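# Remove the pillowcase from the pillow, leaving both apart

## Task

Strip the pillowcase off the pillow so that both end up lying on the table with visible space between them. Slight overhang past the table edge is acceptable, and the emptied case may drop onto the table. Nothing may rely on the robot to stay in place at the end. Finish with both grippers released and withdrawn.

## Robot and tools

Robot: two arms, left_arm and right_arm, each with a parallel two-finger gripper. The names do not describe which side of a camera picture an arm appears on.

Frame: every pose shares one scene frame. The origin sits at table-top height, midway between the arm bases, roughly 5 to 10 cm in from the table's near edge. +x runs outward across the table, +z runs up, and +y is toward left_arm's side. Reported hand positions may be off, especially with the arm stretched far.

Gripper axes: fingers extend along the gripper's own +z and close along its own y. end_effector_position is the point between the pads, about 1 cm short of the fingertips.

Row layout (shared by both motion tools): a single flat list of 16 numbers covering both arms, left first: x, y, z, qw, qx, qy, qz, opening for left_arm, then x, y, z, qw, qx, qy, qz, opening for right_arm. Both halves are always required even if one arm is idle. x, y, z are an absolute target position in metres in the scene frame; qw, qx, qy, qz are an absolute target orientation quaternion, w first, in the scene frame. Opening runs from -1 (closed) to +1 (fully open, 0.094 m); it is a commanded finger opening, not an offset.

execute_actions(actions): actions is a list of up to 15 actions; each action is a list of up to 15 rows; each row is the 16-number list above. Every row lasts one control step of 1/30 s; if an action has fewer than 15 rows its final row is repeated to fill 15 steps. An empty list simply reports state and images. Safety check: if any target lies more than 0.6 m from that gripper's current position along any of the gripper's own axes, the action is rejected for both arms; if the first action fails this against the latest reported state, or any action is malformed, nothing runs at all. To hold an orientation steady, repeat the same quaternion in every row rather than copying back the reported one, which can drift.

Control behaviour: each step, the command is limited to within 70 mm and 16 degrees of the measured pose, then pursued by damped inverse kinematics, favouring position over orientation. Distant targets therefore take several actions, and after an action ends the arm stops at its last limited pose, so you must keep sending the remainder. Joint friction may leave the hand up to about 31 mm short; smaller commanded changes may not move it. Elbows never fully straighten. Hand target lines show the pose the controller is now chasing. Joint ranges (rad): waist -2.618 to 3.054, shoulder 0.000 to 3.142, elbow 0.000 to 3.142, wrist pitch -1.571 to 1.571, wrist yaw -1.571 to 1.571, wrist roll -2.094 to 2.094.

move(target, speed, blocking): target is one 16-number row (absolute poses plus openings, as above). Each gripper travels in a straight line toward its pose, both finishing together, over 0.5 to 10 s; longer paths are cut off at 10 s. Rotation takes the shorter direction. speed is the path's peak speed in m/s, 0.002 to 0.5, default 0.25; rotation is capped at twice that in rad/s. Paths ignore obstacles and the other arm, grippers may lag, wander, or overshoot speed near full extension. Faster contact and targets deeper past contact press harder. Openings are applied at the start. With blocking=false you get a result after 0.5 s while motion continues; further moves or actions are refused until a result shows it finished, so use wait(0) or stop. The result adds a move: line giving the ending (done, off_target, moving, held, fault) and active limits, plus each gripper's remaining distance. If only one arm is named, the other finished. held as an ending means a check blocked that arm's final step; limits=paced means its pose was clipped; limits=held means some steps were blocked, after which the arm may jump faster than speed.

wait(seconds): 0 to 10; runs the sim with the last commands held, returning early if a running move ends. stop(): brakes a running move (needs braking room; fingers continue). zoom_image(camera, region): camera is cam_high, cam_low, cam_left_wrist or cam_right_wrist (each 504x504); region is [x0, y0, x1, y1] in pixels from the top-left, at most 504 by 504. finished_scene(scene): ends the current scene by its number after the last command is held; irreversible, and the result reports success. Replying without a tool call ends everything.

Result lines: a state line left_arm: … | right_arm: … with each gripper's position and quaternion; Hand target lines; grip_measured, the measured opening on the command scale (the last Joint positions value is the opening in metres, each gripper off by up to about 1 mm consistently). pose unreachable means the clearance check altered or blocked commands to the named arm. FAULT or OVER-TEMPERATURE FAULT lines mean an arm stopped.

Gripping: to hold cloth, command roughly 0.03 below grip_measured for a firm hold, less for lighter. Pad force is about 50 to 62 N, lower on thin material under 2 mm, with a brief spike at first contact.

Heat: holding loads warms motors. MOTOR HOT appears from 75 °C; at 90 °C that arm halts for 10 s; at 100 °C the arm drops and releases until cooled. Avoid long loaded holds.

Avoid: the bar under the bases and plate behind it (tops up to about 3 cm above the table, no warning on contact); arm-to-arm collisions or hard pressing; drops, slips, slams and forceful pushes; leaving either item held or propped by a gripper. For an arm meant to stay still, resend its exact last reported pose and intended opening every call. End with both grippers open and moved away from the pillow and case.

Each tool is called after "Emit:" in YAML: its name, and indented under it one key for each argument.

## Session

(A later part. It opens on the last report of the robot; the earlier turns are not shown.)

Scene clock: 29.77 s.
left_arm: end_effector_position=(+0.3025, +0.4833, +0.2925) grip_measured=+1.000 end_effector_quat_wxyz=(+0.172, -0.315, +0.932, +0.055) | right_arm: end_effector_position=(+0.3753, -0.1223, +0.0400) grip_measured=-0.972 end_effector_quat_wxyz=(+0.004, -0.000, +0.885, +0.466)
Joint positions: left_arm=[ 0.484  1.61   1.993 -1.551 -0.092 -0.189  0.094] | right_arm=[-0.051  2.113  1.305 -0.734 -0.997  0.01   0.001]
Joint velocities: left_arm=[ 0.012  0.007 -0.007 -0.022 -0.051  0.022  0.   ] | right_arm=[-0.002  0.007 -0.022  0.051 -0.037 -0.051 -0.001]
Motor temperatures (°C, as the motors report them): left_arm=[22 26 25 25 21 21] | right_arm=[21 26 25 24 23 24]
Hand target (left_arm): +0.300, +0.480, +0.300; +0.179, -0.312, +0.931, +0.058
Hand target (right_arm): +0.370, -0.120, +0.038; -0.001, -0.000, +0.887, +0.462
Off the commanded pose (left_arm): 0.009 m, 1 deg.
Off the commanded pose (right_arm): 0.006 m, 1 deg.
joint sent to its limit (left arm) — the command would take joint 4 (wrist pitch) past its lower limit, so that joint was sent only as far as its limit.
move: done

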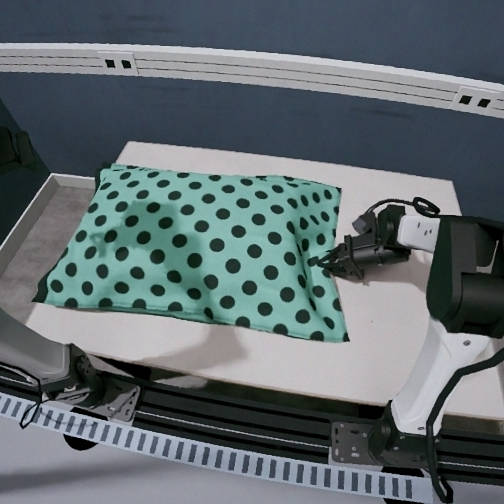

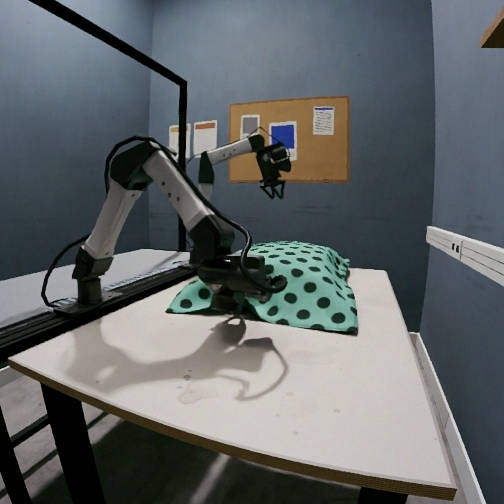

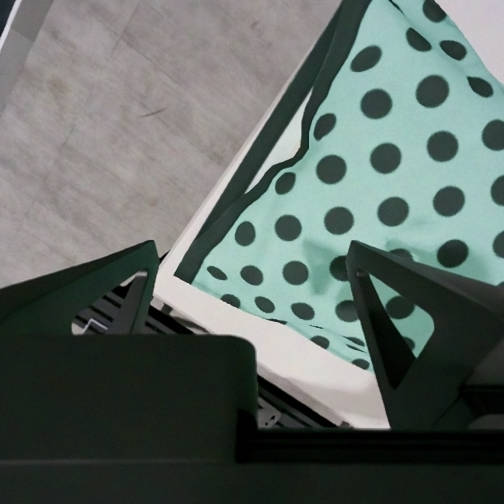

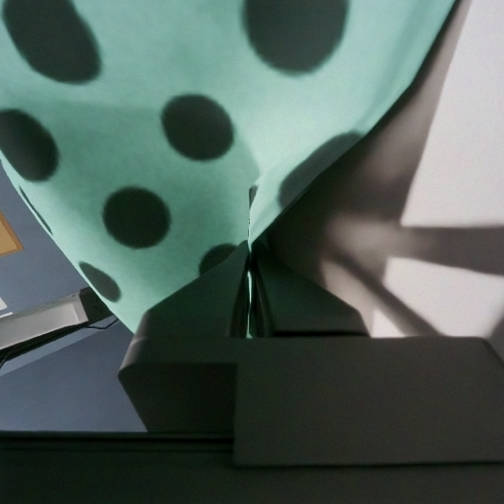

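Emit:
move:
  target: [0.3,0.48,0.30,0.165,-0.314,0.934,0.056,1,0.37,-0.28,0.07,0,0,0.887,0.462,-1]
  speed: 0.08

Scene clock: 32.40 s.
left_arm: end_effector_position=(+0.3025, +0.4833, +0.2925) grip_measured=+1.000 end_effector_quat_wxyz=(+0.172, -0.315, +0.932, +0.055) | right_arm: end_effector_position=(+0.3699, -0.2717, +0.0702) grip_measured=-0.972 end_effector_quat_wxyz=(+0.002, -0.001, +0.885, +0.466)
Joint positions: left_arm=[ 0.484  1.61   1.993 -1.551 -0.092 -0.189  0.094] | right_arm=[-0.44   2.3    1.695 -1.481 -0.896 -0.649  0.001]
Joint velocities: left_arm=[ 0.002 -0.012  0.007 -0.037 -0.037 -0.022  0.   ] | right_arm=[ 0.012  0.007  0.017  0.007 -0.007 -0.037  0.001]
Motor temperatures (°C, as the motors report them): left_arm=[22 26 25 25 21 21] | right_arm=[21 27 25 23 23 24]
Hand target (left_arm): +0.300, +0.480, +0.300; +0.179, -0.312, +0.931, +0.058
Hand target (right_arm): +0.370, -0.280, +0.070; +0.002, +0.001, +0.888, +0.460
Off the commanded pose (left_arm): 0.009 m, 1 deg.
Off the commanded pose (right_arm): 0.008 m, 1 deg.
joint sent to its limit (left arm) — the command would take joint 4 (wrist pitch) past its lower limit, so that joint was sent only as far as its limit.
move: done

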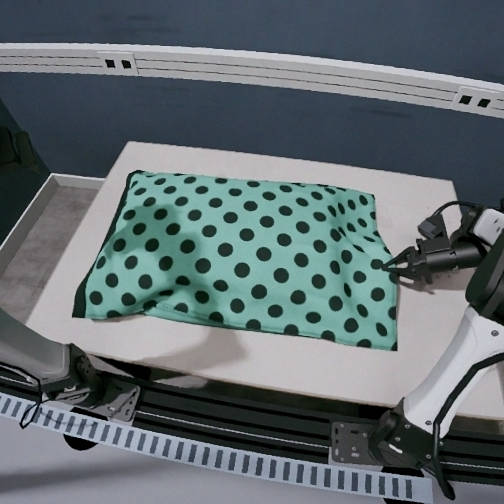

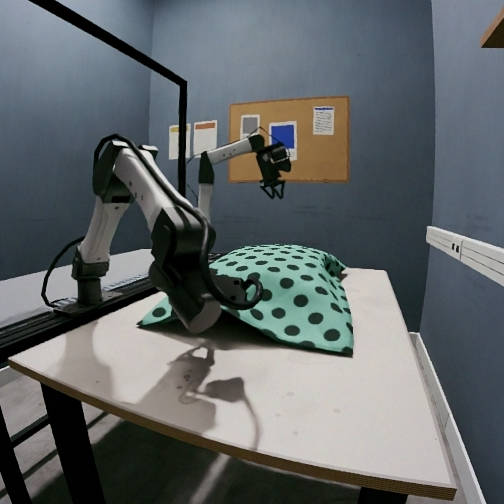

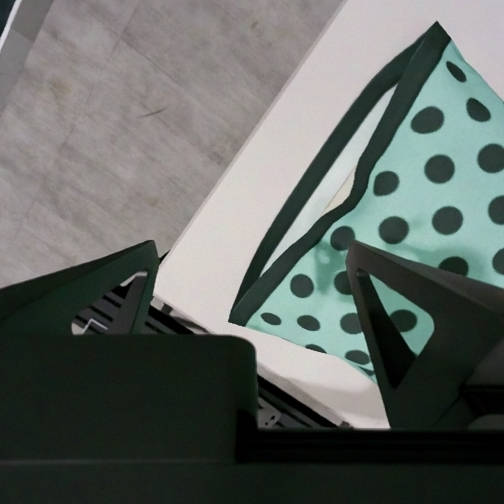

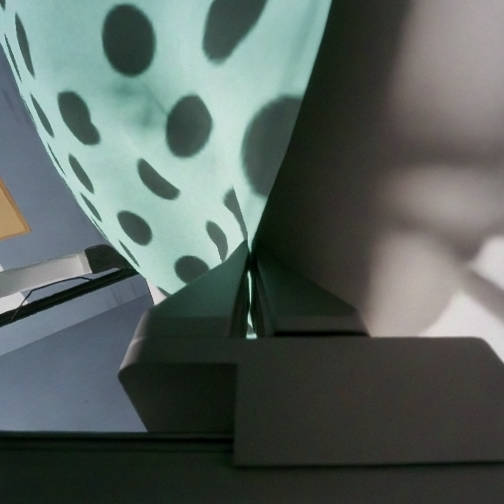

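Emit:
move:
  target: [0.37,0.44,0.12,0,0,0.887,-0.462,0.6,0.37,-0.28,0.07,0,0,0.887,0.462,-1]
  speed: 0.2

Scene clock: 36.63 s.
left_arm: end_effector_position=(+0.3685, +0.4412, +0.1207) grip_measured=+0.602 end_effector_quat_wxyz=(+0.100, -0.054, +0.915, -0.386) | right_arm: end_effector_position=(+0.3686, -0.2711, +0.0710) grip_measured=-0.972 end_effector_quat_wxyz=(+0.000, -0.003, +0.884, +0.467)
Joint positions: left_arm=[ 0.675  2.16   1.867 -1.55   0.753  0.64   0.075] | right_arm=[-0.44   2.3    1.695 -1.49  -0.896 -0.657  0.001]
Joint velocities: left_arm=[ 0.007 -0.017 -0.002  0.022 -0.051  0.007 -0.001] | right_arm=[-0.007 -0.012 -0.007 -0.051 -0.007 -0.022  0.   ]
Motor temperatures (°C, as the motors report them): left_arm=[22 27 25 24 21 21] | right_arm=[21 29 26 24 23 24]
Hand target (left_arm): +0.365, +0.438, +0.120; +0.096, -0.055, +0.911, -0.396
Hand target (right_arm): +0.370, -0.280, +0.070; +0.000, +0.000, +0.887, +0.462
Off the commanded pose (left_arm): 0.002 m, 16 deg; orientation clipped at the last step of the last action.
Off the commanded pose (right_arm): 0.009 m, 1 deg.
joint sent to its limit (left arm) — the command would take joint 4 (wrist pitch) past its lower limit, so that joint was sent only as far as its limit.
move: off_target (left_arm); limits=paced

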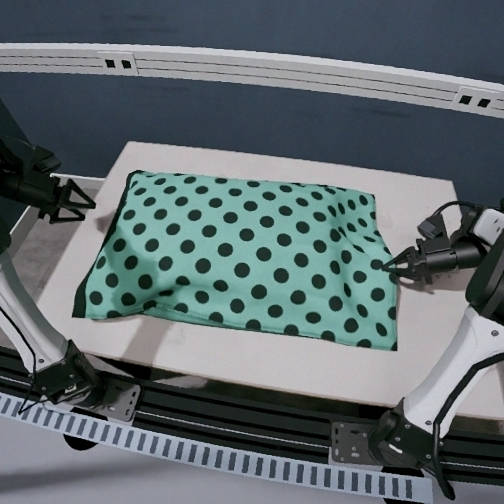

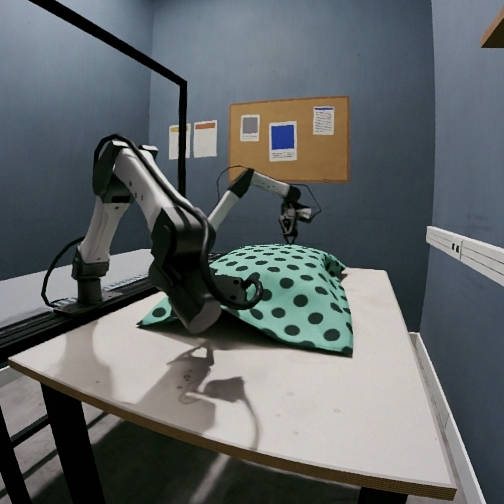

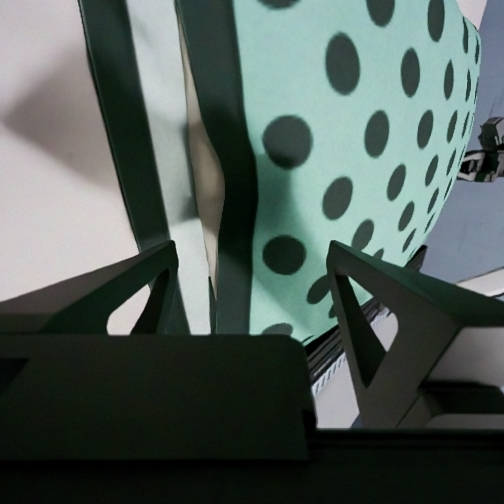

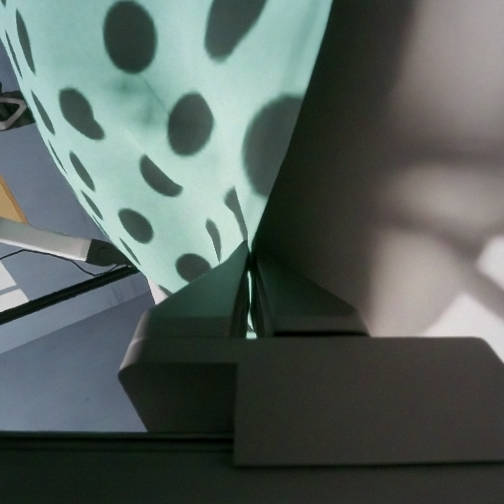

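Emit:
move:
  target: [0.37,0.44,0.12,0,0,0.887,-0.462,0.6,0.37,-0.40,0.07,0,0,0.966,0.259,-1]
  speed: 0.08

Scene clock: 40.23 s.
left_arm: end_effector_position=(+0.3690, +0.4408, +0.1213) grip_measured=+0.602 end_effector_quat_wxyz=(+0.102, -0.052, +0.914, -0.388) | right_arm: end_effector_position=(+0.3699, -0.3846, +0.0709) grip_measured=-0.972 end_effector_quat_wxyz=(-0.003, -0.011, +0.961, +0.275)
Joint positions: left_arm=[ 0.675  2.16   1.867 -1.55   0.758  0.645  0.075] | right_arm=[-0.577  2.311  1.934 -1.514 -0.498 -0.634  0.001]
Joint velocities: left_arm=[-0.007 -0.007 -0.007  0.022 -0.066 -0.051  0.   ] | right_arm=[ 0.007 -0.002  0.012  0.022 -0.007 -0.051 -0.001]
Motor temperatures (°C, as the motors report them): left_arm=[22 28 26 24 21 21] | right_arm=[21 30 26 23 23 24]
Hand target (left_arm): +0.370, +0.440, +0.120; +0.101, -0.052, +0.911, -0.396
Hand target (right_arm): +0.369, -0.400, +0.070; -0.002, -0.002, +0.966, +0.258
Off the commanded pose (left_arm): 0.002 m, 16 deg; orientation clipped at the last step of the last action.
Off the commanded pose (right_arm): 0.015 m, 2 deg.
joint sent to its limit (left arm) — the command would take joint 4 (wrist pitch) past its lower limit, so that joint was sent only as far as its limit.
move: off_target (left_arm, right_arm); limits=paced

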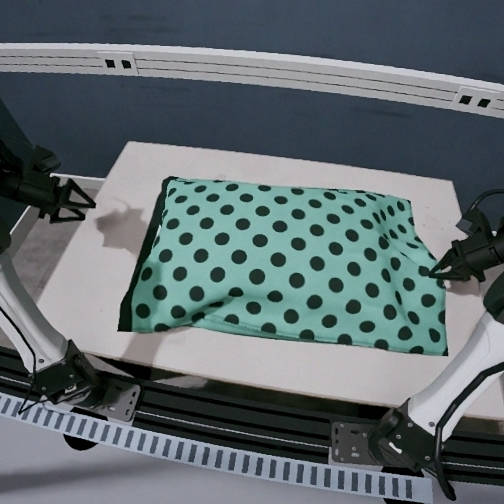

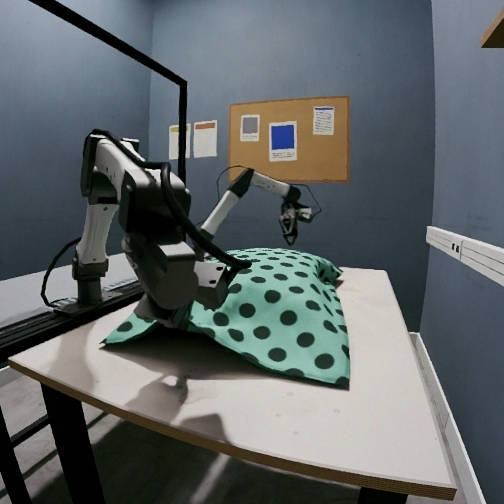

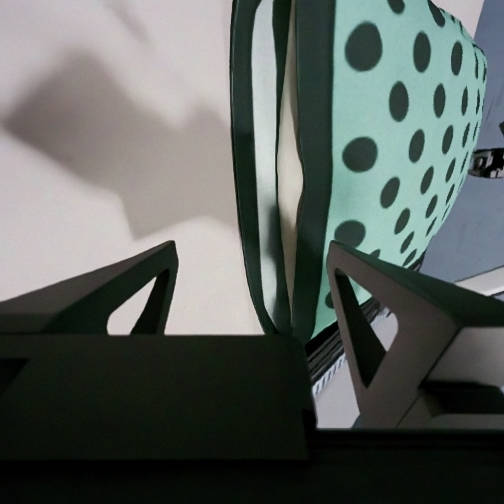

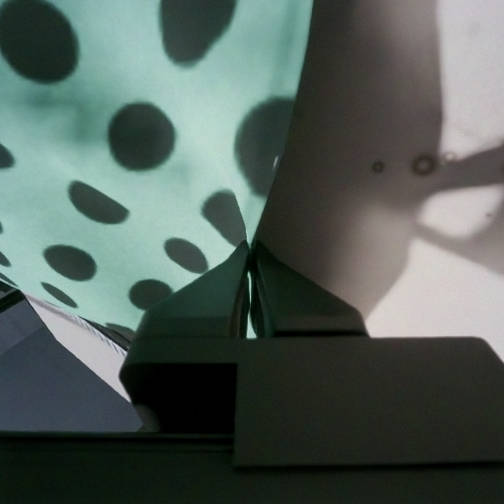

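Emit:
move:
  target: [0.37,0.29,0.085,0,0,0.887,-0.462,0.4,0.37,-0.385,0.071,0,0,0.966,0.259,-1]
  speed: 0.15

Scene clock: 41.87 s.
left_arm: end_effector_position=(+0.3706, +0.2931, +0.0846) grip_measured=+0.402 end_effector_quat_wxyz=(-0.001, +0.004, +0.892, -0.452) | right_arm: end_effector_position=(+0.3701, -0.3826, +0.0691) grip_measured=-0.972 end_effector_quat_wxyz=(-0.004, +0.002, +0.962, +0.274)
Joint positions: left_arm=[ 0.333  2.144  1.612 -1.365  0.852  0.462  0.066] | right_arm=[-0.573  2.302  1.912 -1.493 -0.5   -0.601  0.001]
Joint velocities: left_arm=[-0.012  0.002  0.012 -0.037  0.007 -0.081 -0.   ] | right_arm=[ 0.002 -0.017 -0.007 -0.051 -0.007 -0.037 -0.   ]
Motor temperatures (°C, as the motors report them): left_arm=[22 28 26 24 21 21] | right_arm=[21 31 27 23 23 24]
Hand target (left_arm): +0.368, +0.290, +0.086; -0.003, -0.001, +0.889, -0.458
Hand target (right_arm): +0.370, -0.385, +0.071; -0.000, -0.000, +0.966, +0.259
Off the commanded pose (left_arm): 0.003 m, 1 deg.
Off the commanded pose (right_arm): 0.003 m, 2 deg.
move: done

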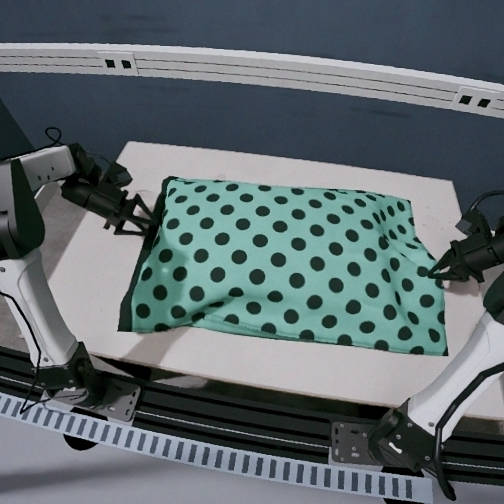

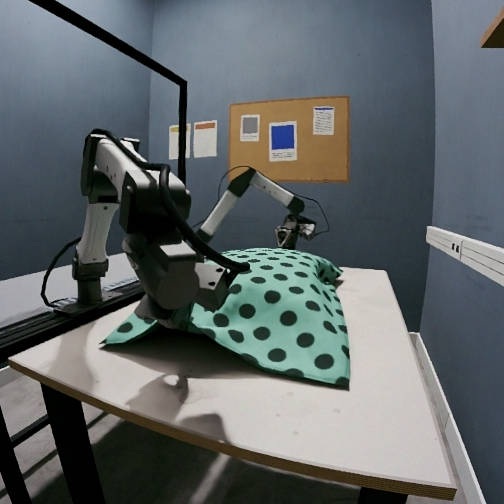

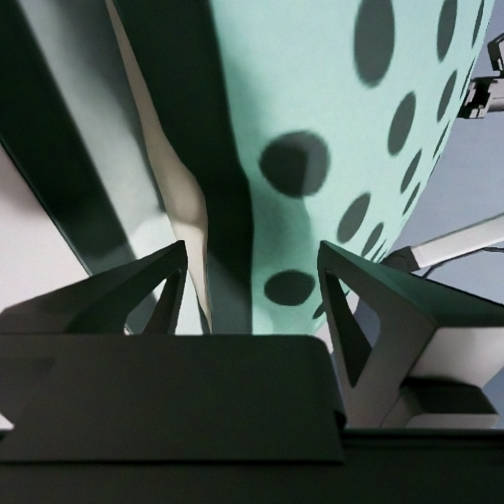

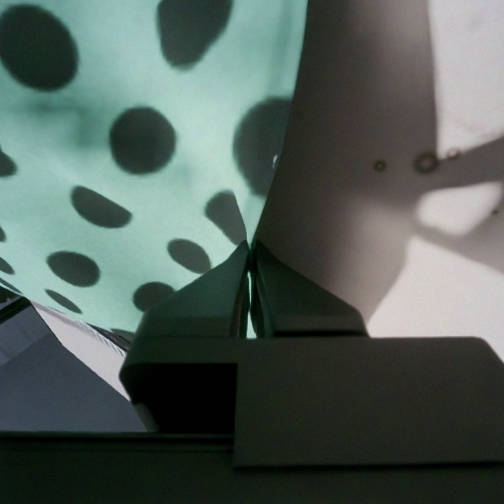

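Emit:
move:
  target: [0.37,0.32,0.045,0,0,0.843,-0.537,0.2,0.37,-0.385,0.071,0,0,0.966,0.259,-1]
  speed: 0.1

Scene clock: 43.97 s.
left_arm: end_effector_position=(+0.3661, +0.3190, +0.0416) grip_measured=+0.202 end_effector_quat_wxyz=(-0.006, -0.002, +0.846, -0.534) | right_arm: end_effector_position=(+0.3703, -0.3825, +0.0692) grip_measured=-0.972 end_effector_quat_wxyz=(-0.004, +0.002, +0.962, +0.274)
Joint positions: left_arm=[ 0.444  2.382  1.684 -1.5    0.955  0.747  0.056] | right_arm=[-0.573  2.302  1.912 -1.493 -0.501 -0.6    0.001]
Joint velocities: left_arm=[-0.002  0.002 -0.012 -0.081  0.037 -0.007  0.001] | right_arm=[ 0.007 -0.002  0.012 -0.037 -0.066  0.051  0.001]
Motor temperatures (°C, as the motors report them): left_arm=[22 29 26 24 21 21] | right_arm=[21 32 27 23 23 24]
Hand target (left_arm): +0.370, +0.320, +0.045; -0.000, +0.000, +0.843, -0.538
Hand target (right_arm): +0.370, -0.385, +0.071; -0.000, -0.000, +0.966, +0.259
Off the commanded pose (left_arm): 0.005 m, 1 deg.
Off the commanded pose (right_arm): 0.003 m, 2 deg.
move: done

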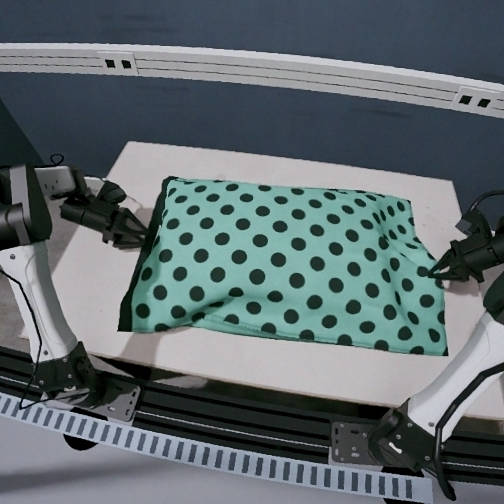

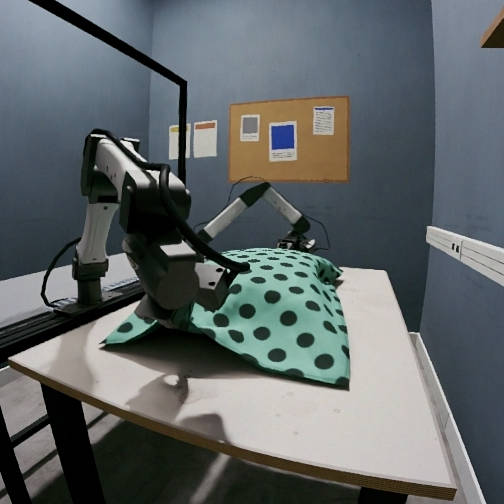

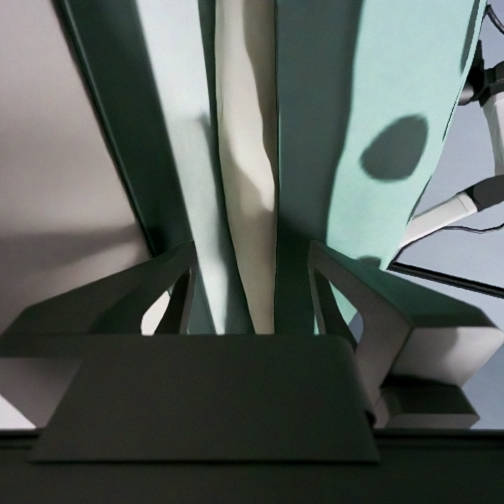

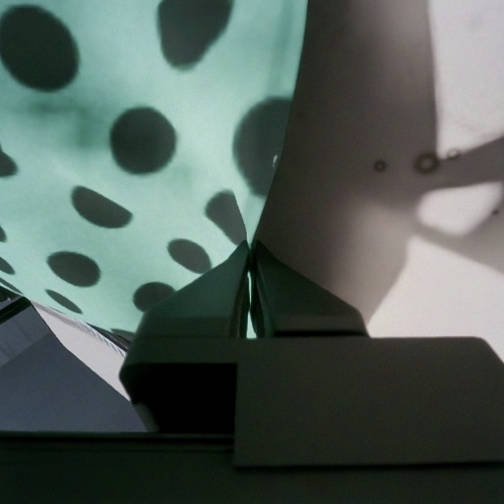

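Emit:
move:
  target: [0.37,0.285,0.036,0,0,0.843,-0.537,-0.25,0.37,-0.385,0.071,0,0,0.966,0.259,-1]
  speed: 0.05

Scene clock: 45.47 s.
left_arm: end_effector_position=(+0.3711, +0.2902, +0.0300) grip_measured=-0.248 end_effector_quat_wxyz=(-0.002, -0.001, +0.845, -0.534) | right_arm: end_effector_position=(+0.3703, -0.3825, +0.0692) grip_measured=-0.972 end_effector_quat_wxyz=(-0.004, +0.002, +0.962, +0.274)
Joint positions: left_arm=[ 0.373  2.359  1.601 -1.347  0.998  0.643  0.035] | right_arm=[-0.573  2.302  1.912 -1.493 -0.501 -0.6    0.001]
Joint velocities: left_arm=[-0.002 -0.012  0.002 -0.007 -0.037  0.007  0.   ] | right_arm=[ 0.017  0.002 -0.007 -0.051  0.051  0.051  0.   ]
Motor temperatures (°C, as the motors report them): left_arm=[22 30 26 24 21 21] | right_arm=[21 33 27 23 23 24]
Hand target (left_arm): +0.369, +0.285, +0.036; -0.001, +0.000, +0.844, -0.537
Hand target (right_arm): +0.370, -0.385, +0.071; -0.000, -0.000, +0.966, +0.259
Off the commanded pose (left_arm): 0.008 m, 0 deg.
Off the commanded pose (right_arm): 0.003 m, 2 deg.
move: done

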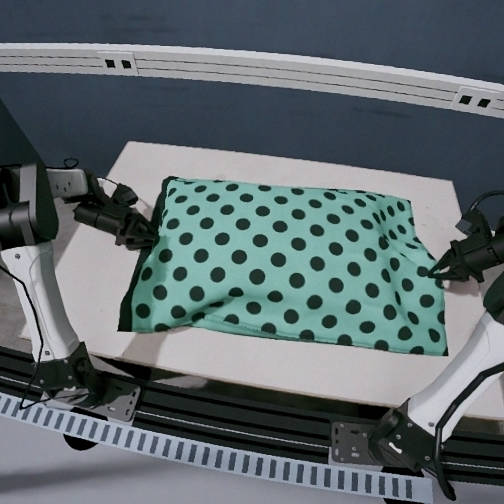

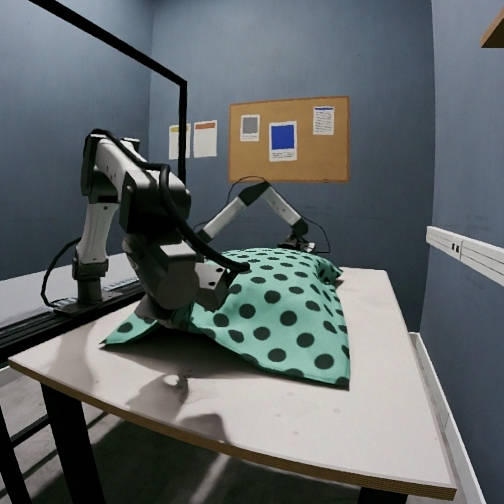

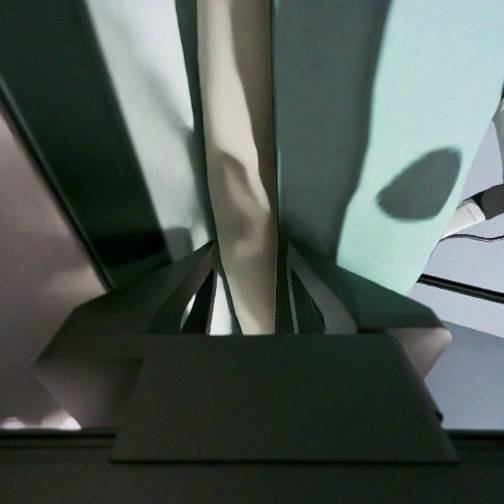

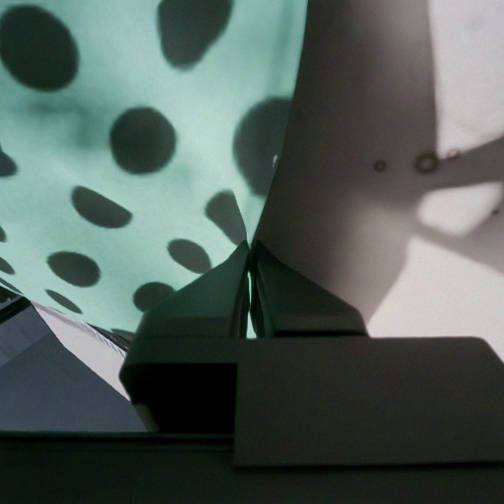

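Emit:
move:
  target: [0.37,0.29,0.052,0,0,0.843,-0.537,0.0,0.37,-0.385,0.071,0,0,0.966,0.259,-1]
  speed: 0.05

Emit:
move:
  target: [0.37,0.255,0.048,0,0,0.843,-0.537,0.0,0.37,-0.385,0.071,0,0,0.966,0.259,-1]
  speed: 0.05

Scene clock: 46.70 s.
left_arm: end_effector_position=(+0.3674, +0.2892, +0.0419) grip_measured=-0.003 end_effector_quat_wxyz=(-0.011, -0.006, +0.844, -0.537) | right_arm: end_effector_position=(+0.3703, -0.3825, +0.0692) grip_measured=-0.972 end_effector_quat_wxyz=(-0.004, +0.002, +0.962, +0.274)
Joint positions: left_arm=[ 0.373  2.335  1.601 -1.39   0.998  0.641  0.047] | right_arm=[-0.573  2.302  1.912 -1.493 -0.501 -0.6    0.001]
Joint velocities: left_arm=[-0.007 -0.017  0.002 -0.007  0.022 -0.037 -0.001] | right_arm=[-0.012 -0.012  0.002  0.022 -0.007 -0.037  0.001]
Motor temperatures (°C, as the motors report them): left_arm=[22 30 26 24 21 21] | right_arm=[21 34 27 23 23 24]
Hand target (left_arm): +0.370, +0.290, +0.052; +0.000, +0.000, +0.843, -0.537
Hand target (right_arm): +0.370, -0.385, +0.071; -0.000, -0.000, +0.966, +0.259
Off the commanded pose (left_arm): 0.011 m, 1 deg.
Off the commanded pose (right_arm): 0.003 m, 2 deg.
move: off_target (left_arm)

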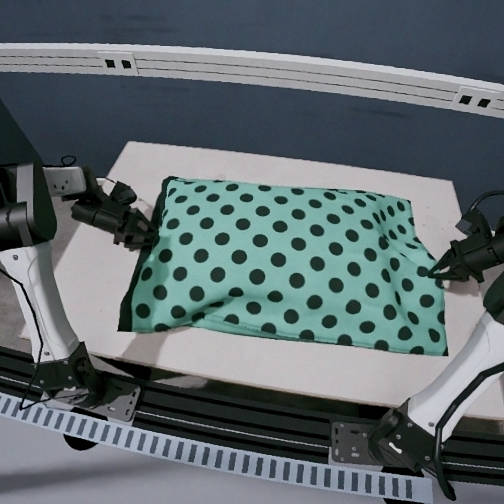

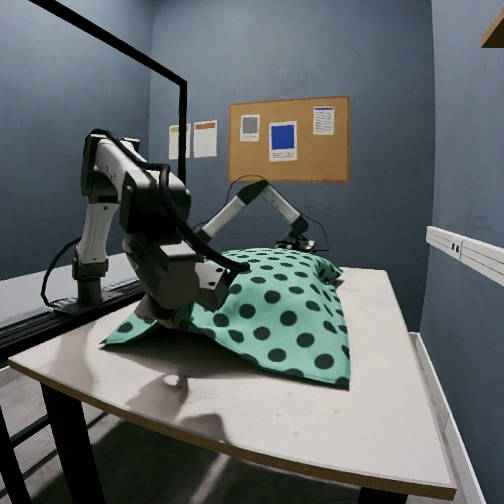

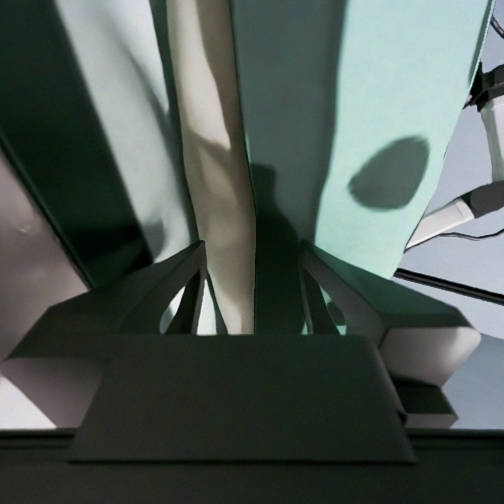

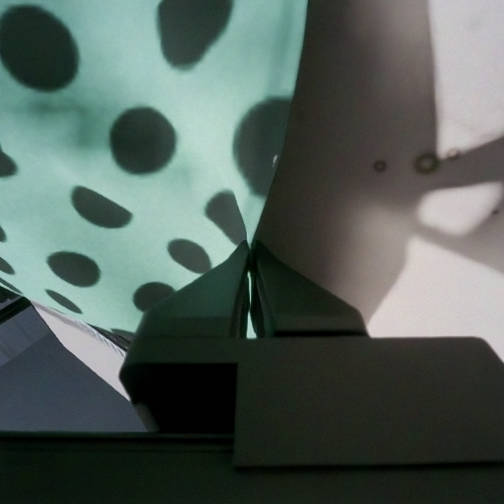

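Scene clock: 47.77 s.
left_arm: end_effector_position=(+0.3717, +0.2614, +0.0421) grip_measured=-0.003 end_effector_quat_wxyz=(-0.003, -0.002, +0.846, -0.533) | right_arm: end_effector_position=(+0.3703, -0.3825, +0.0692) grip_measured=-0.972 end_effector_quat_wxyz=(-0.004, +0.002, +0.962, +0.274)
Joint positions: left_arm=[ 0.299  2.277  1.521 -1.24   1.03   0.514  0.047] | right_arm=[-0.573  2.302  1.912 -1.493 -0.501 -0.6    0.001]
Joint velocities: left_arm=[-0.007 -0.007 -0.017  0.022 -0.007 -0.037 -0.002] | right_arm=[-0.002 -0.012 -0.012  0.022  0.037  0.022 -0.001]
Motor temperatures (°C, as the motors report them): left_arm=[22 31 26 24 21 21] | right_arm=[21 34 27 23 23 24]
Hand target (left_arm): +0.370, +0.255, +0.048; -0.001, +0.000, +0.844, -0.537
Hand target (right_arm): +0.370, -0.385, +0.071; -0.000, -0.000, +0.966, +0.259
Off the commanded pose (left_arm): 0.009 m, 1 deg.
Off the commanded pose (right_arm): 0.003 m, 2 deg.
move: done

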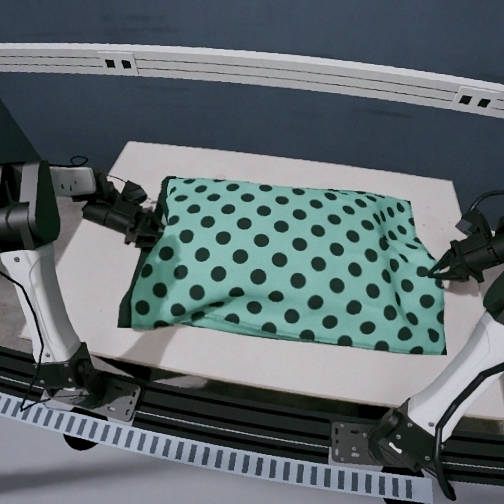

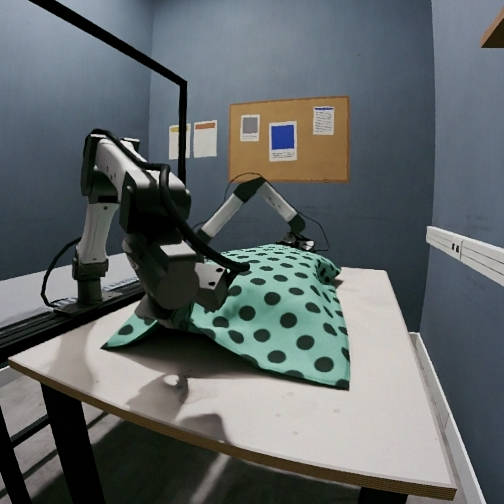

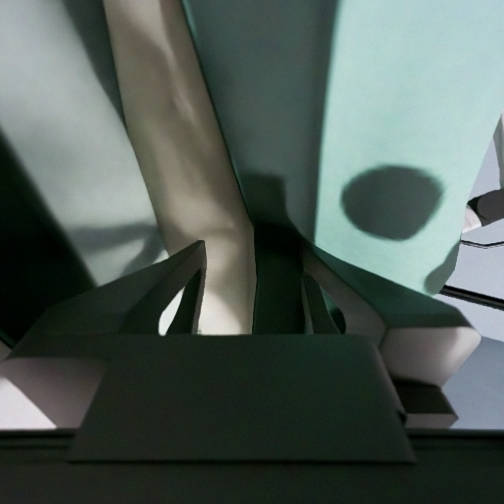

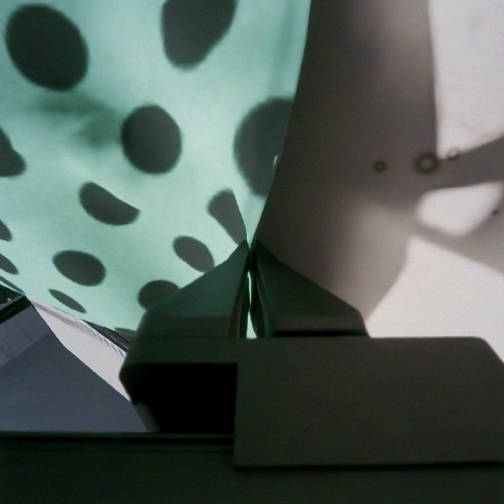

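Emit:
move:
  target: [0.37,0.235,0.066,0,0,0.843,-0.537,0.0,0.37,-0.385,0.071,0,0,0.966,0.259,-1]
  speed: 0.04

Scene clock: 49.30 s.
left_arm: end_effector_position=(+0.3741, +0.2435, +0.0595) grip_measured=-0.003 end_effector_quat_wxyz=(+0.001, -0.002, +0.848, -0.530) | right_arm: end_effector_position=(+0.3704, -0.3833, +0.0687) grip_measured=-0.972 end_effector_quat_wxyz=(-0.003, +0.001, +0.962, +0.272)
Joint positions: left_arm=[ 0.249  2.206  1.487 -1.182  1.046  0.411  0.047] | right_arm=[-0.573  2.302  1.912 -1.49  -0.497 -0.6    0.001]
Joint velocities: left_arm=[ 0.002  0.002 -0.017 -0.007 -0.022 -0.007  0.   ] | right_arm=[ 0.012 -0.007 -0.017  0.007  0.007  0.037  0.   ]
Motor temperatures (°C, as the motors report them): left_arm=[22 31 26 24 21 21] | right_arm=[21 35 27 23 23 24]
Hand target (left_arm): +0.370, +0.236, +0.066; -0.001, +0.000, +0.844, -0.537
Hand target (right_arm): +0.370, -0.385, +0.071; -0.000, -0.000, +0.966, +0.259
Off the commanded pose (left_arm): 0.011 m, 1 deg.
Off the commanded pose (right_arm): 0.003 m, 2 deg.
move: off_target (left_arm)

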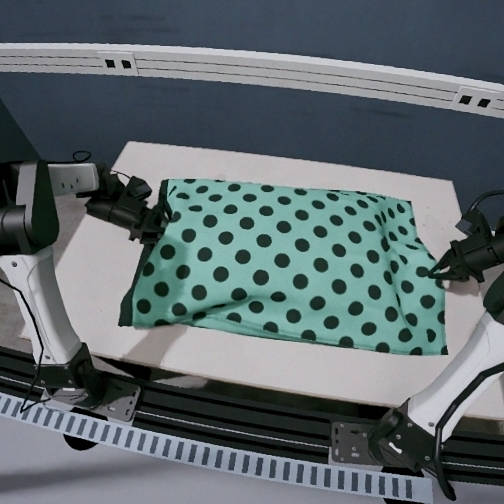

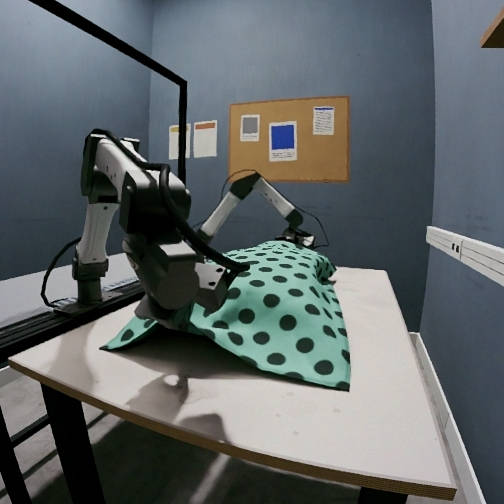

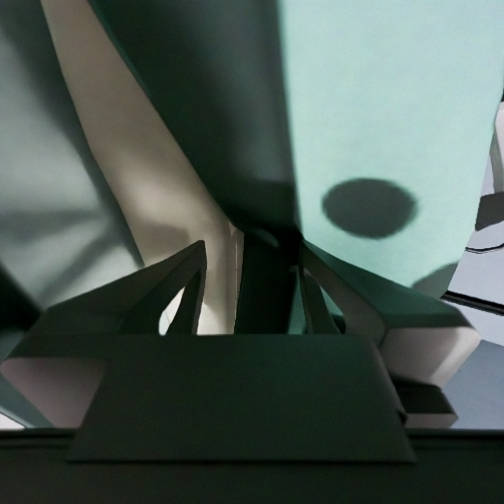

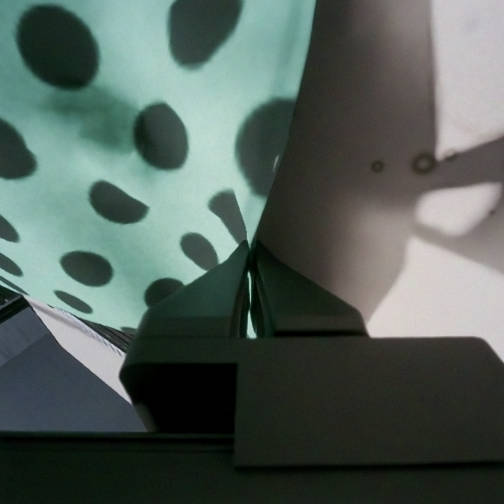

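Emit:
move:
  target: [0.37,0.285,0.06,0,0,0.843,-0.537,0.0,0.37,-0.385,0.071,0,0,0.966,0.259,-1]
  speed: 0.06

Scene clock: 50.80 s.
left_arm: end_effector_position=(+0.3690, +0.2841, +0.0596) grip_measured=-0.003 end_effector_quat_wxyz=(+0.002, -0.005, +0.843, -0.539) | right_arm: end_effector_position=(+0.3706, -0.3835, +0.0686) grip_measured=-0.972 end_effector_quat_wxyz=(-0.003, +0.001, +0.963, +0.271)
Joint positions: left_arm=[ 0.361  2.278  1.582 -1.387  1.019  0.615  0.047] | right_arm=[-0.573  2.302  1.912 -1.489 -0.496 -0.6    0.001]
Joint velocities: left_arm=[-0.012 -0.012  0.012 -0.081 -0.037 -0.007  0.   ] | right_arm=[-0.007  0.002 -0.002 -0.022  0.007 -0.022 -0.001]
Motor temperatures (°C, as the motors report them): left_arm=[22 32 26 24 21 21] | right_arm=[21 36 27 23 23 24]
Hand target (left_arm): +0.371, +0.285, +0.060; +0.001, -0.000, +0.843, -0.538
Hand target (right_arm): +0.370, -0.385, +0.071; -0.000, -0.000, +0.966, +0.259
Off the commanded pose (left_arm): 0.001 m, 1 deg.
Off the commanded pose (right_arm): 0.003 m, 2 deg.
move: done

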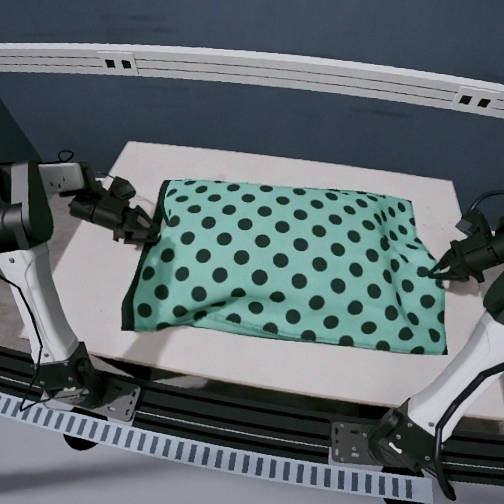

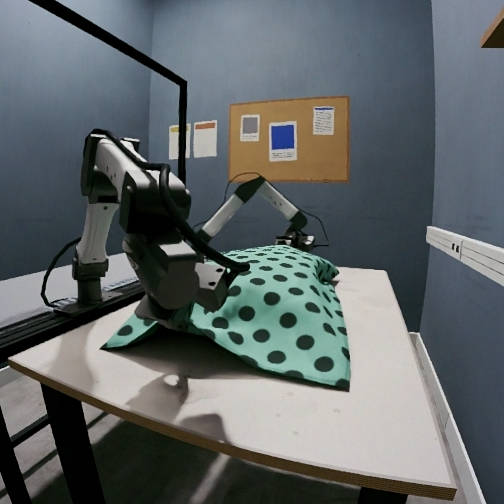

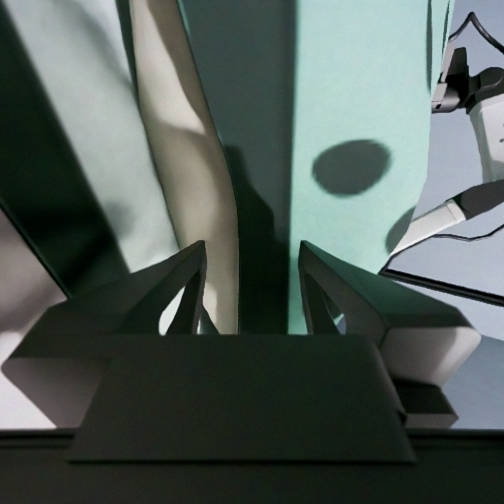

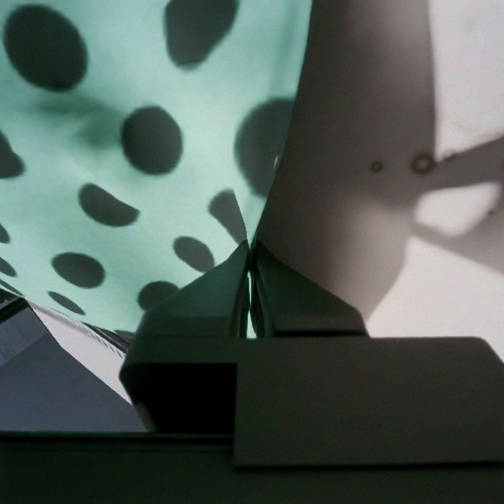

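Emit:
move:
  target: [0.37,0.29,0.028,0,0,0.819,-0.574,-0.4,0.37,-0.385,0.071,0,0,0.966,0.259,-1]
  speed: 0.05

Scene clock: 52.43 s.
left_arm: end_effector_position=(+0.3654, +0.2884, +0.0249) grip_measured=-0.398 end_effector_quat_wxyz=(-0.007, -0.002, +0.822, -0.570) | right_arm: end_effector_position=(+0.3706, -0.3835, +0.0686) grip_measured=-0.972 end_effector_quat_wxyz=(-0.003, +0.001, +0.963, +0.271)
Joint positions: left_arm=[ 0.387  2.428  1.619 -1.431  1.051  0.758  0.028] | right_arm=[-0.573  2.302  1.912 -1.489 -0.496 -0.6    0.001]
Joint velocities: left_arm=[ 0.002  0.007  0.022  0.007 -0.037  0.007 -0.002] | right_arm=[-0.002 -0.007  0.002  0.007  0.007 -0.007 -0.   ]
Motor temperatures (°C, as the motors report them): left_arm=[22 32 26 24 21 21] | right_arm=[21 36 27 23 23 24]
Hand target (left_arm): +0.369, +0.290, +0.028; +0.000, -0.000, +0.819, -0.574
Hand target (right_arm): +0.370, -0.385, +0.071; -0.000, -0.000, +0.966, +0.259
Off the commanded pose (left_arm): 0.006 m, 1 deg.
Off the commanded pose (right_arm): 0.003 m, 2 deg.
move: done

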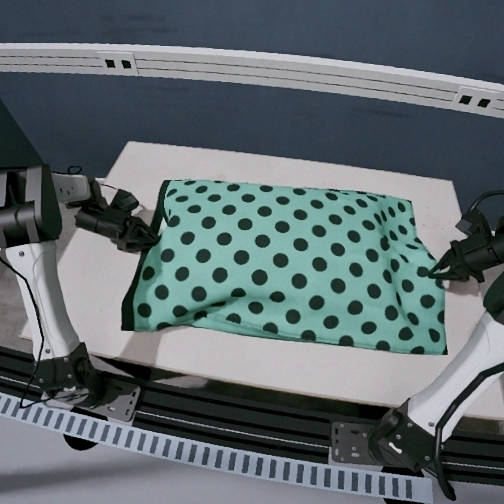

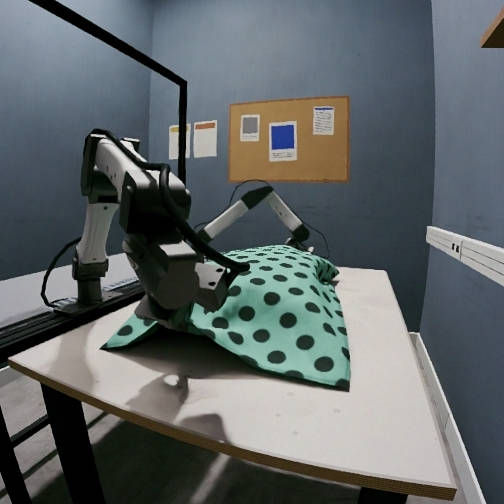

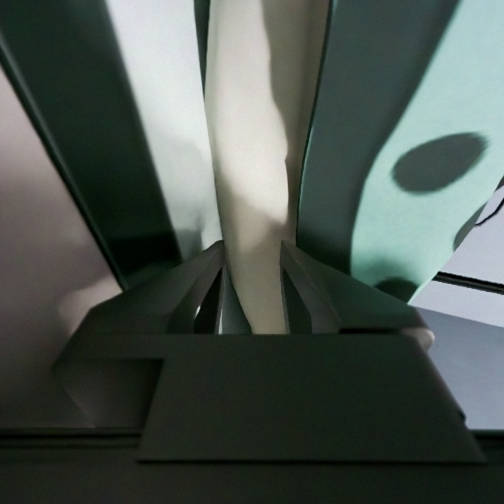

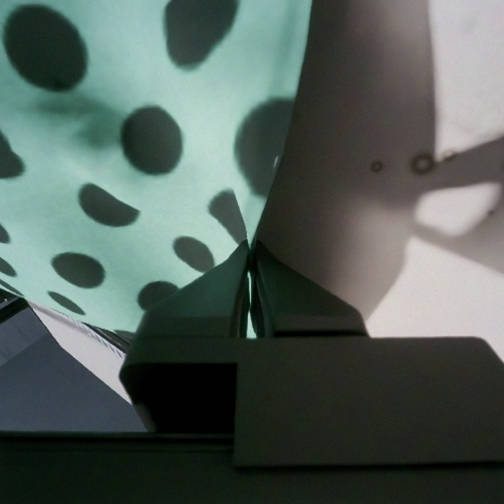

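Emit:
move:
  target: [0.37,0.25,0.028,0,0,0.819,-0.574,-0.4,0.37,-0.385,0.071,0,0,0.966,0.259,-1]
  speed: 0.04

Scene clock: 53.87 s.
left_arm: end_effector_position=(+0.3719, +0.2569, +0.0238) grip_measured=-0.398 end_effector_quat_wxyz=(-0.000, -0.003, +0.821, -0.571) | right_arm: end_effector_position=(+0.3706, -0.3835, +0.0686) grip_measured=-0.972 end_effector_quat_wxyz=(-0.003, +0.001, +0.963, +0.271)
Joint positions: left_arm=[ 0.307  2.379  1.538 -1.262  1.107  0.611  0.028] | right_arm=[-0.573  2.302  1.912 -1.489 -0.496 -0.6    0.001]
Joint velocities: left_arm=[ 0.007 -0.012 -0.017  0.022 -0.081  0.007  0.001] | right_arm=[-0.007 -0.022 -0.002  0.037  0.022 -0.007  0.001]
Motor temperatures (°C, as the motors report them): left_arm=[22 33 26 24 22 21] | right_arm=[21 37 27 23 23 24]
Hand target (left_arm): +0.370, +0.250, +0.028; -0.001, +0.000, +0.819, -0.574
Hand target (right_arm): +0.370, -0.385, +0.071; -0.000, -0.000, +0.966, +0.259
Off the commanded pose (left_arm): 0.008 m, 0 deg.
Off the commanded pose (right_arm): 0.003 m, 2 deg.
move: done

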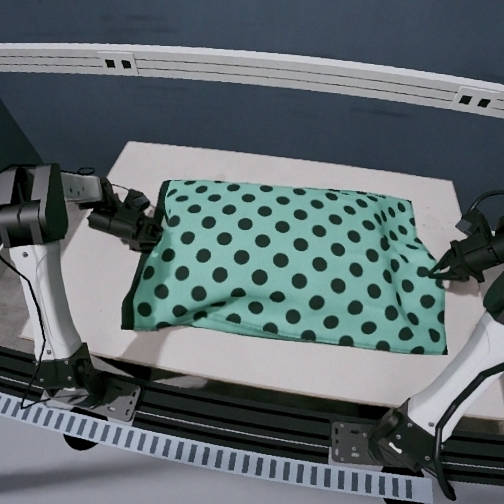

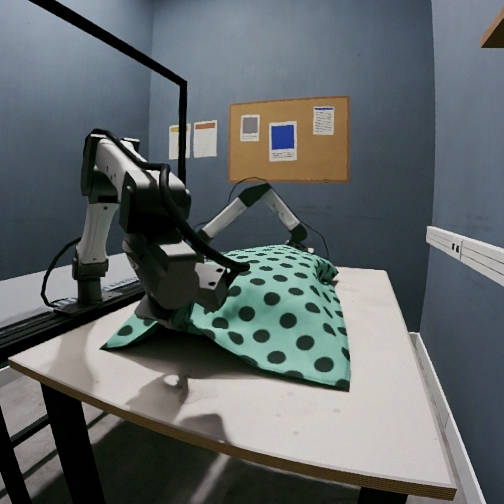

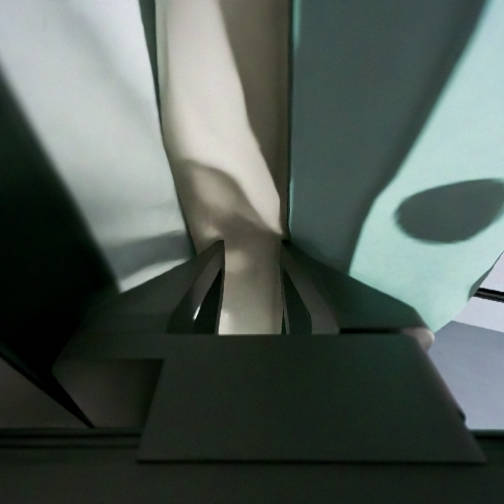

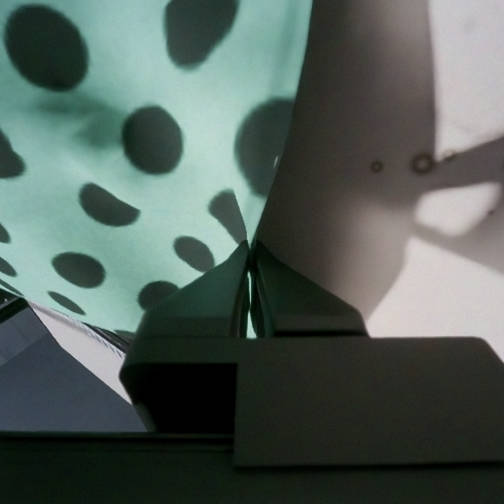

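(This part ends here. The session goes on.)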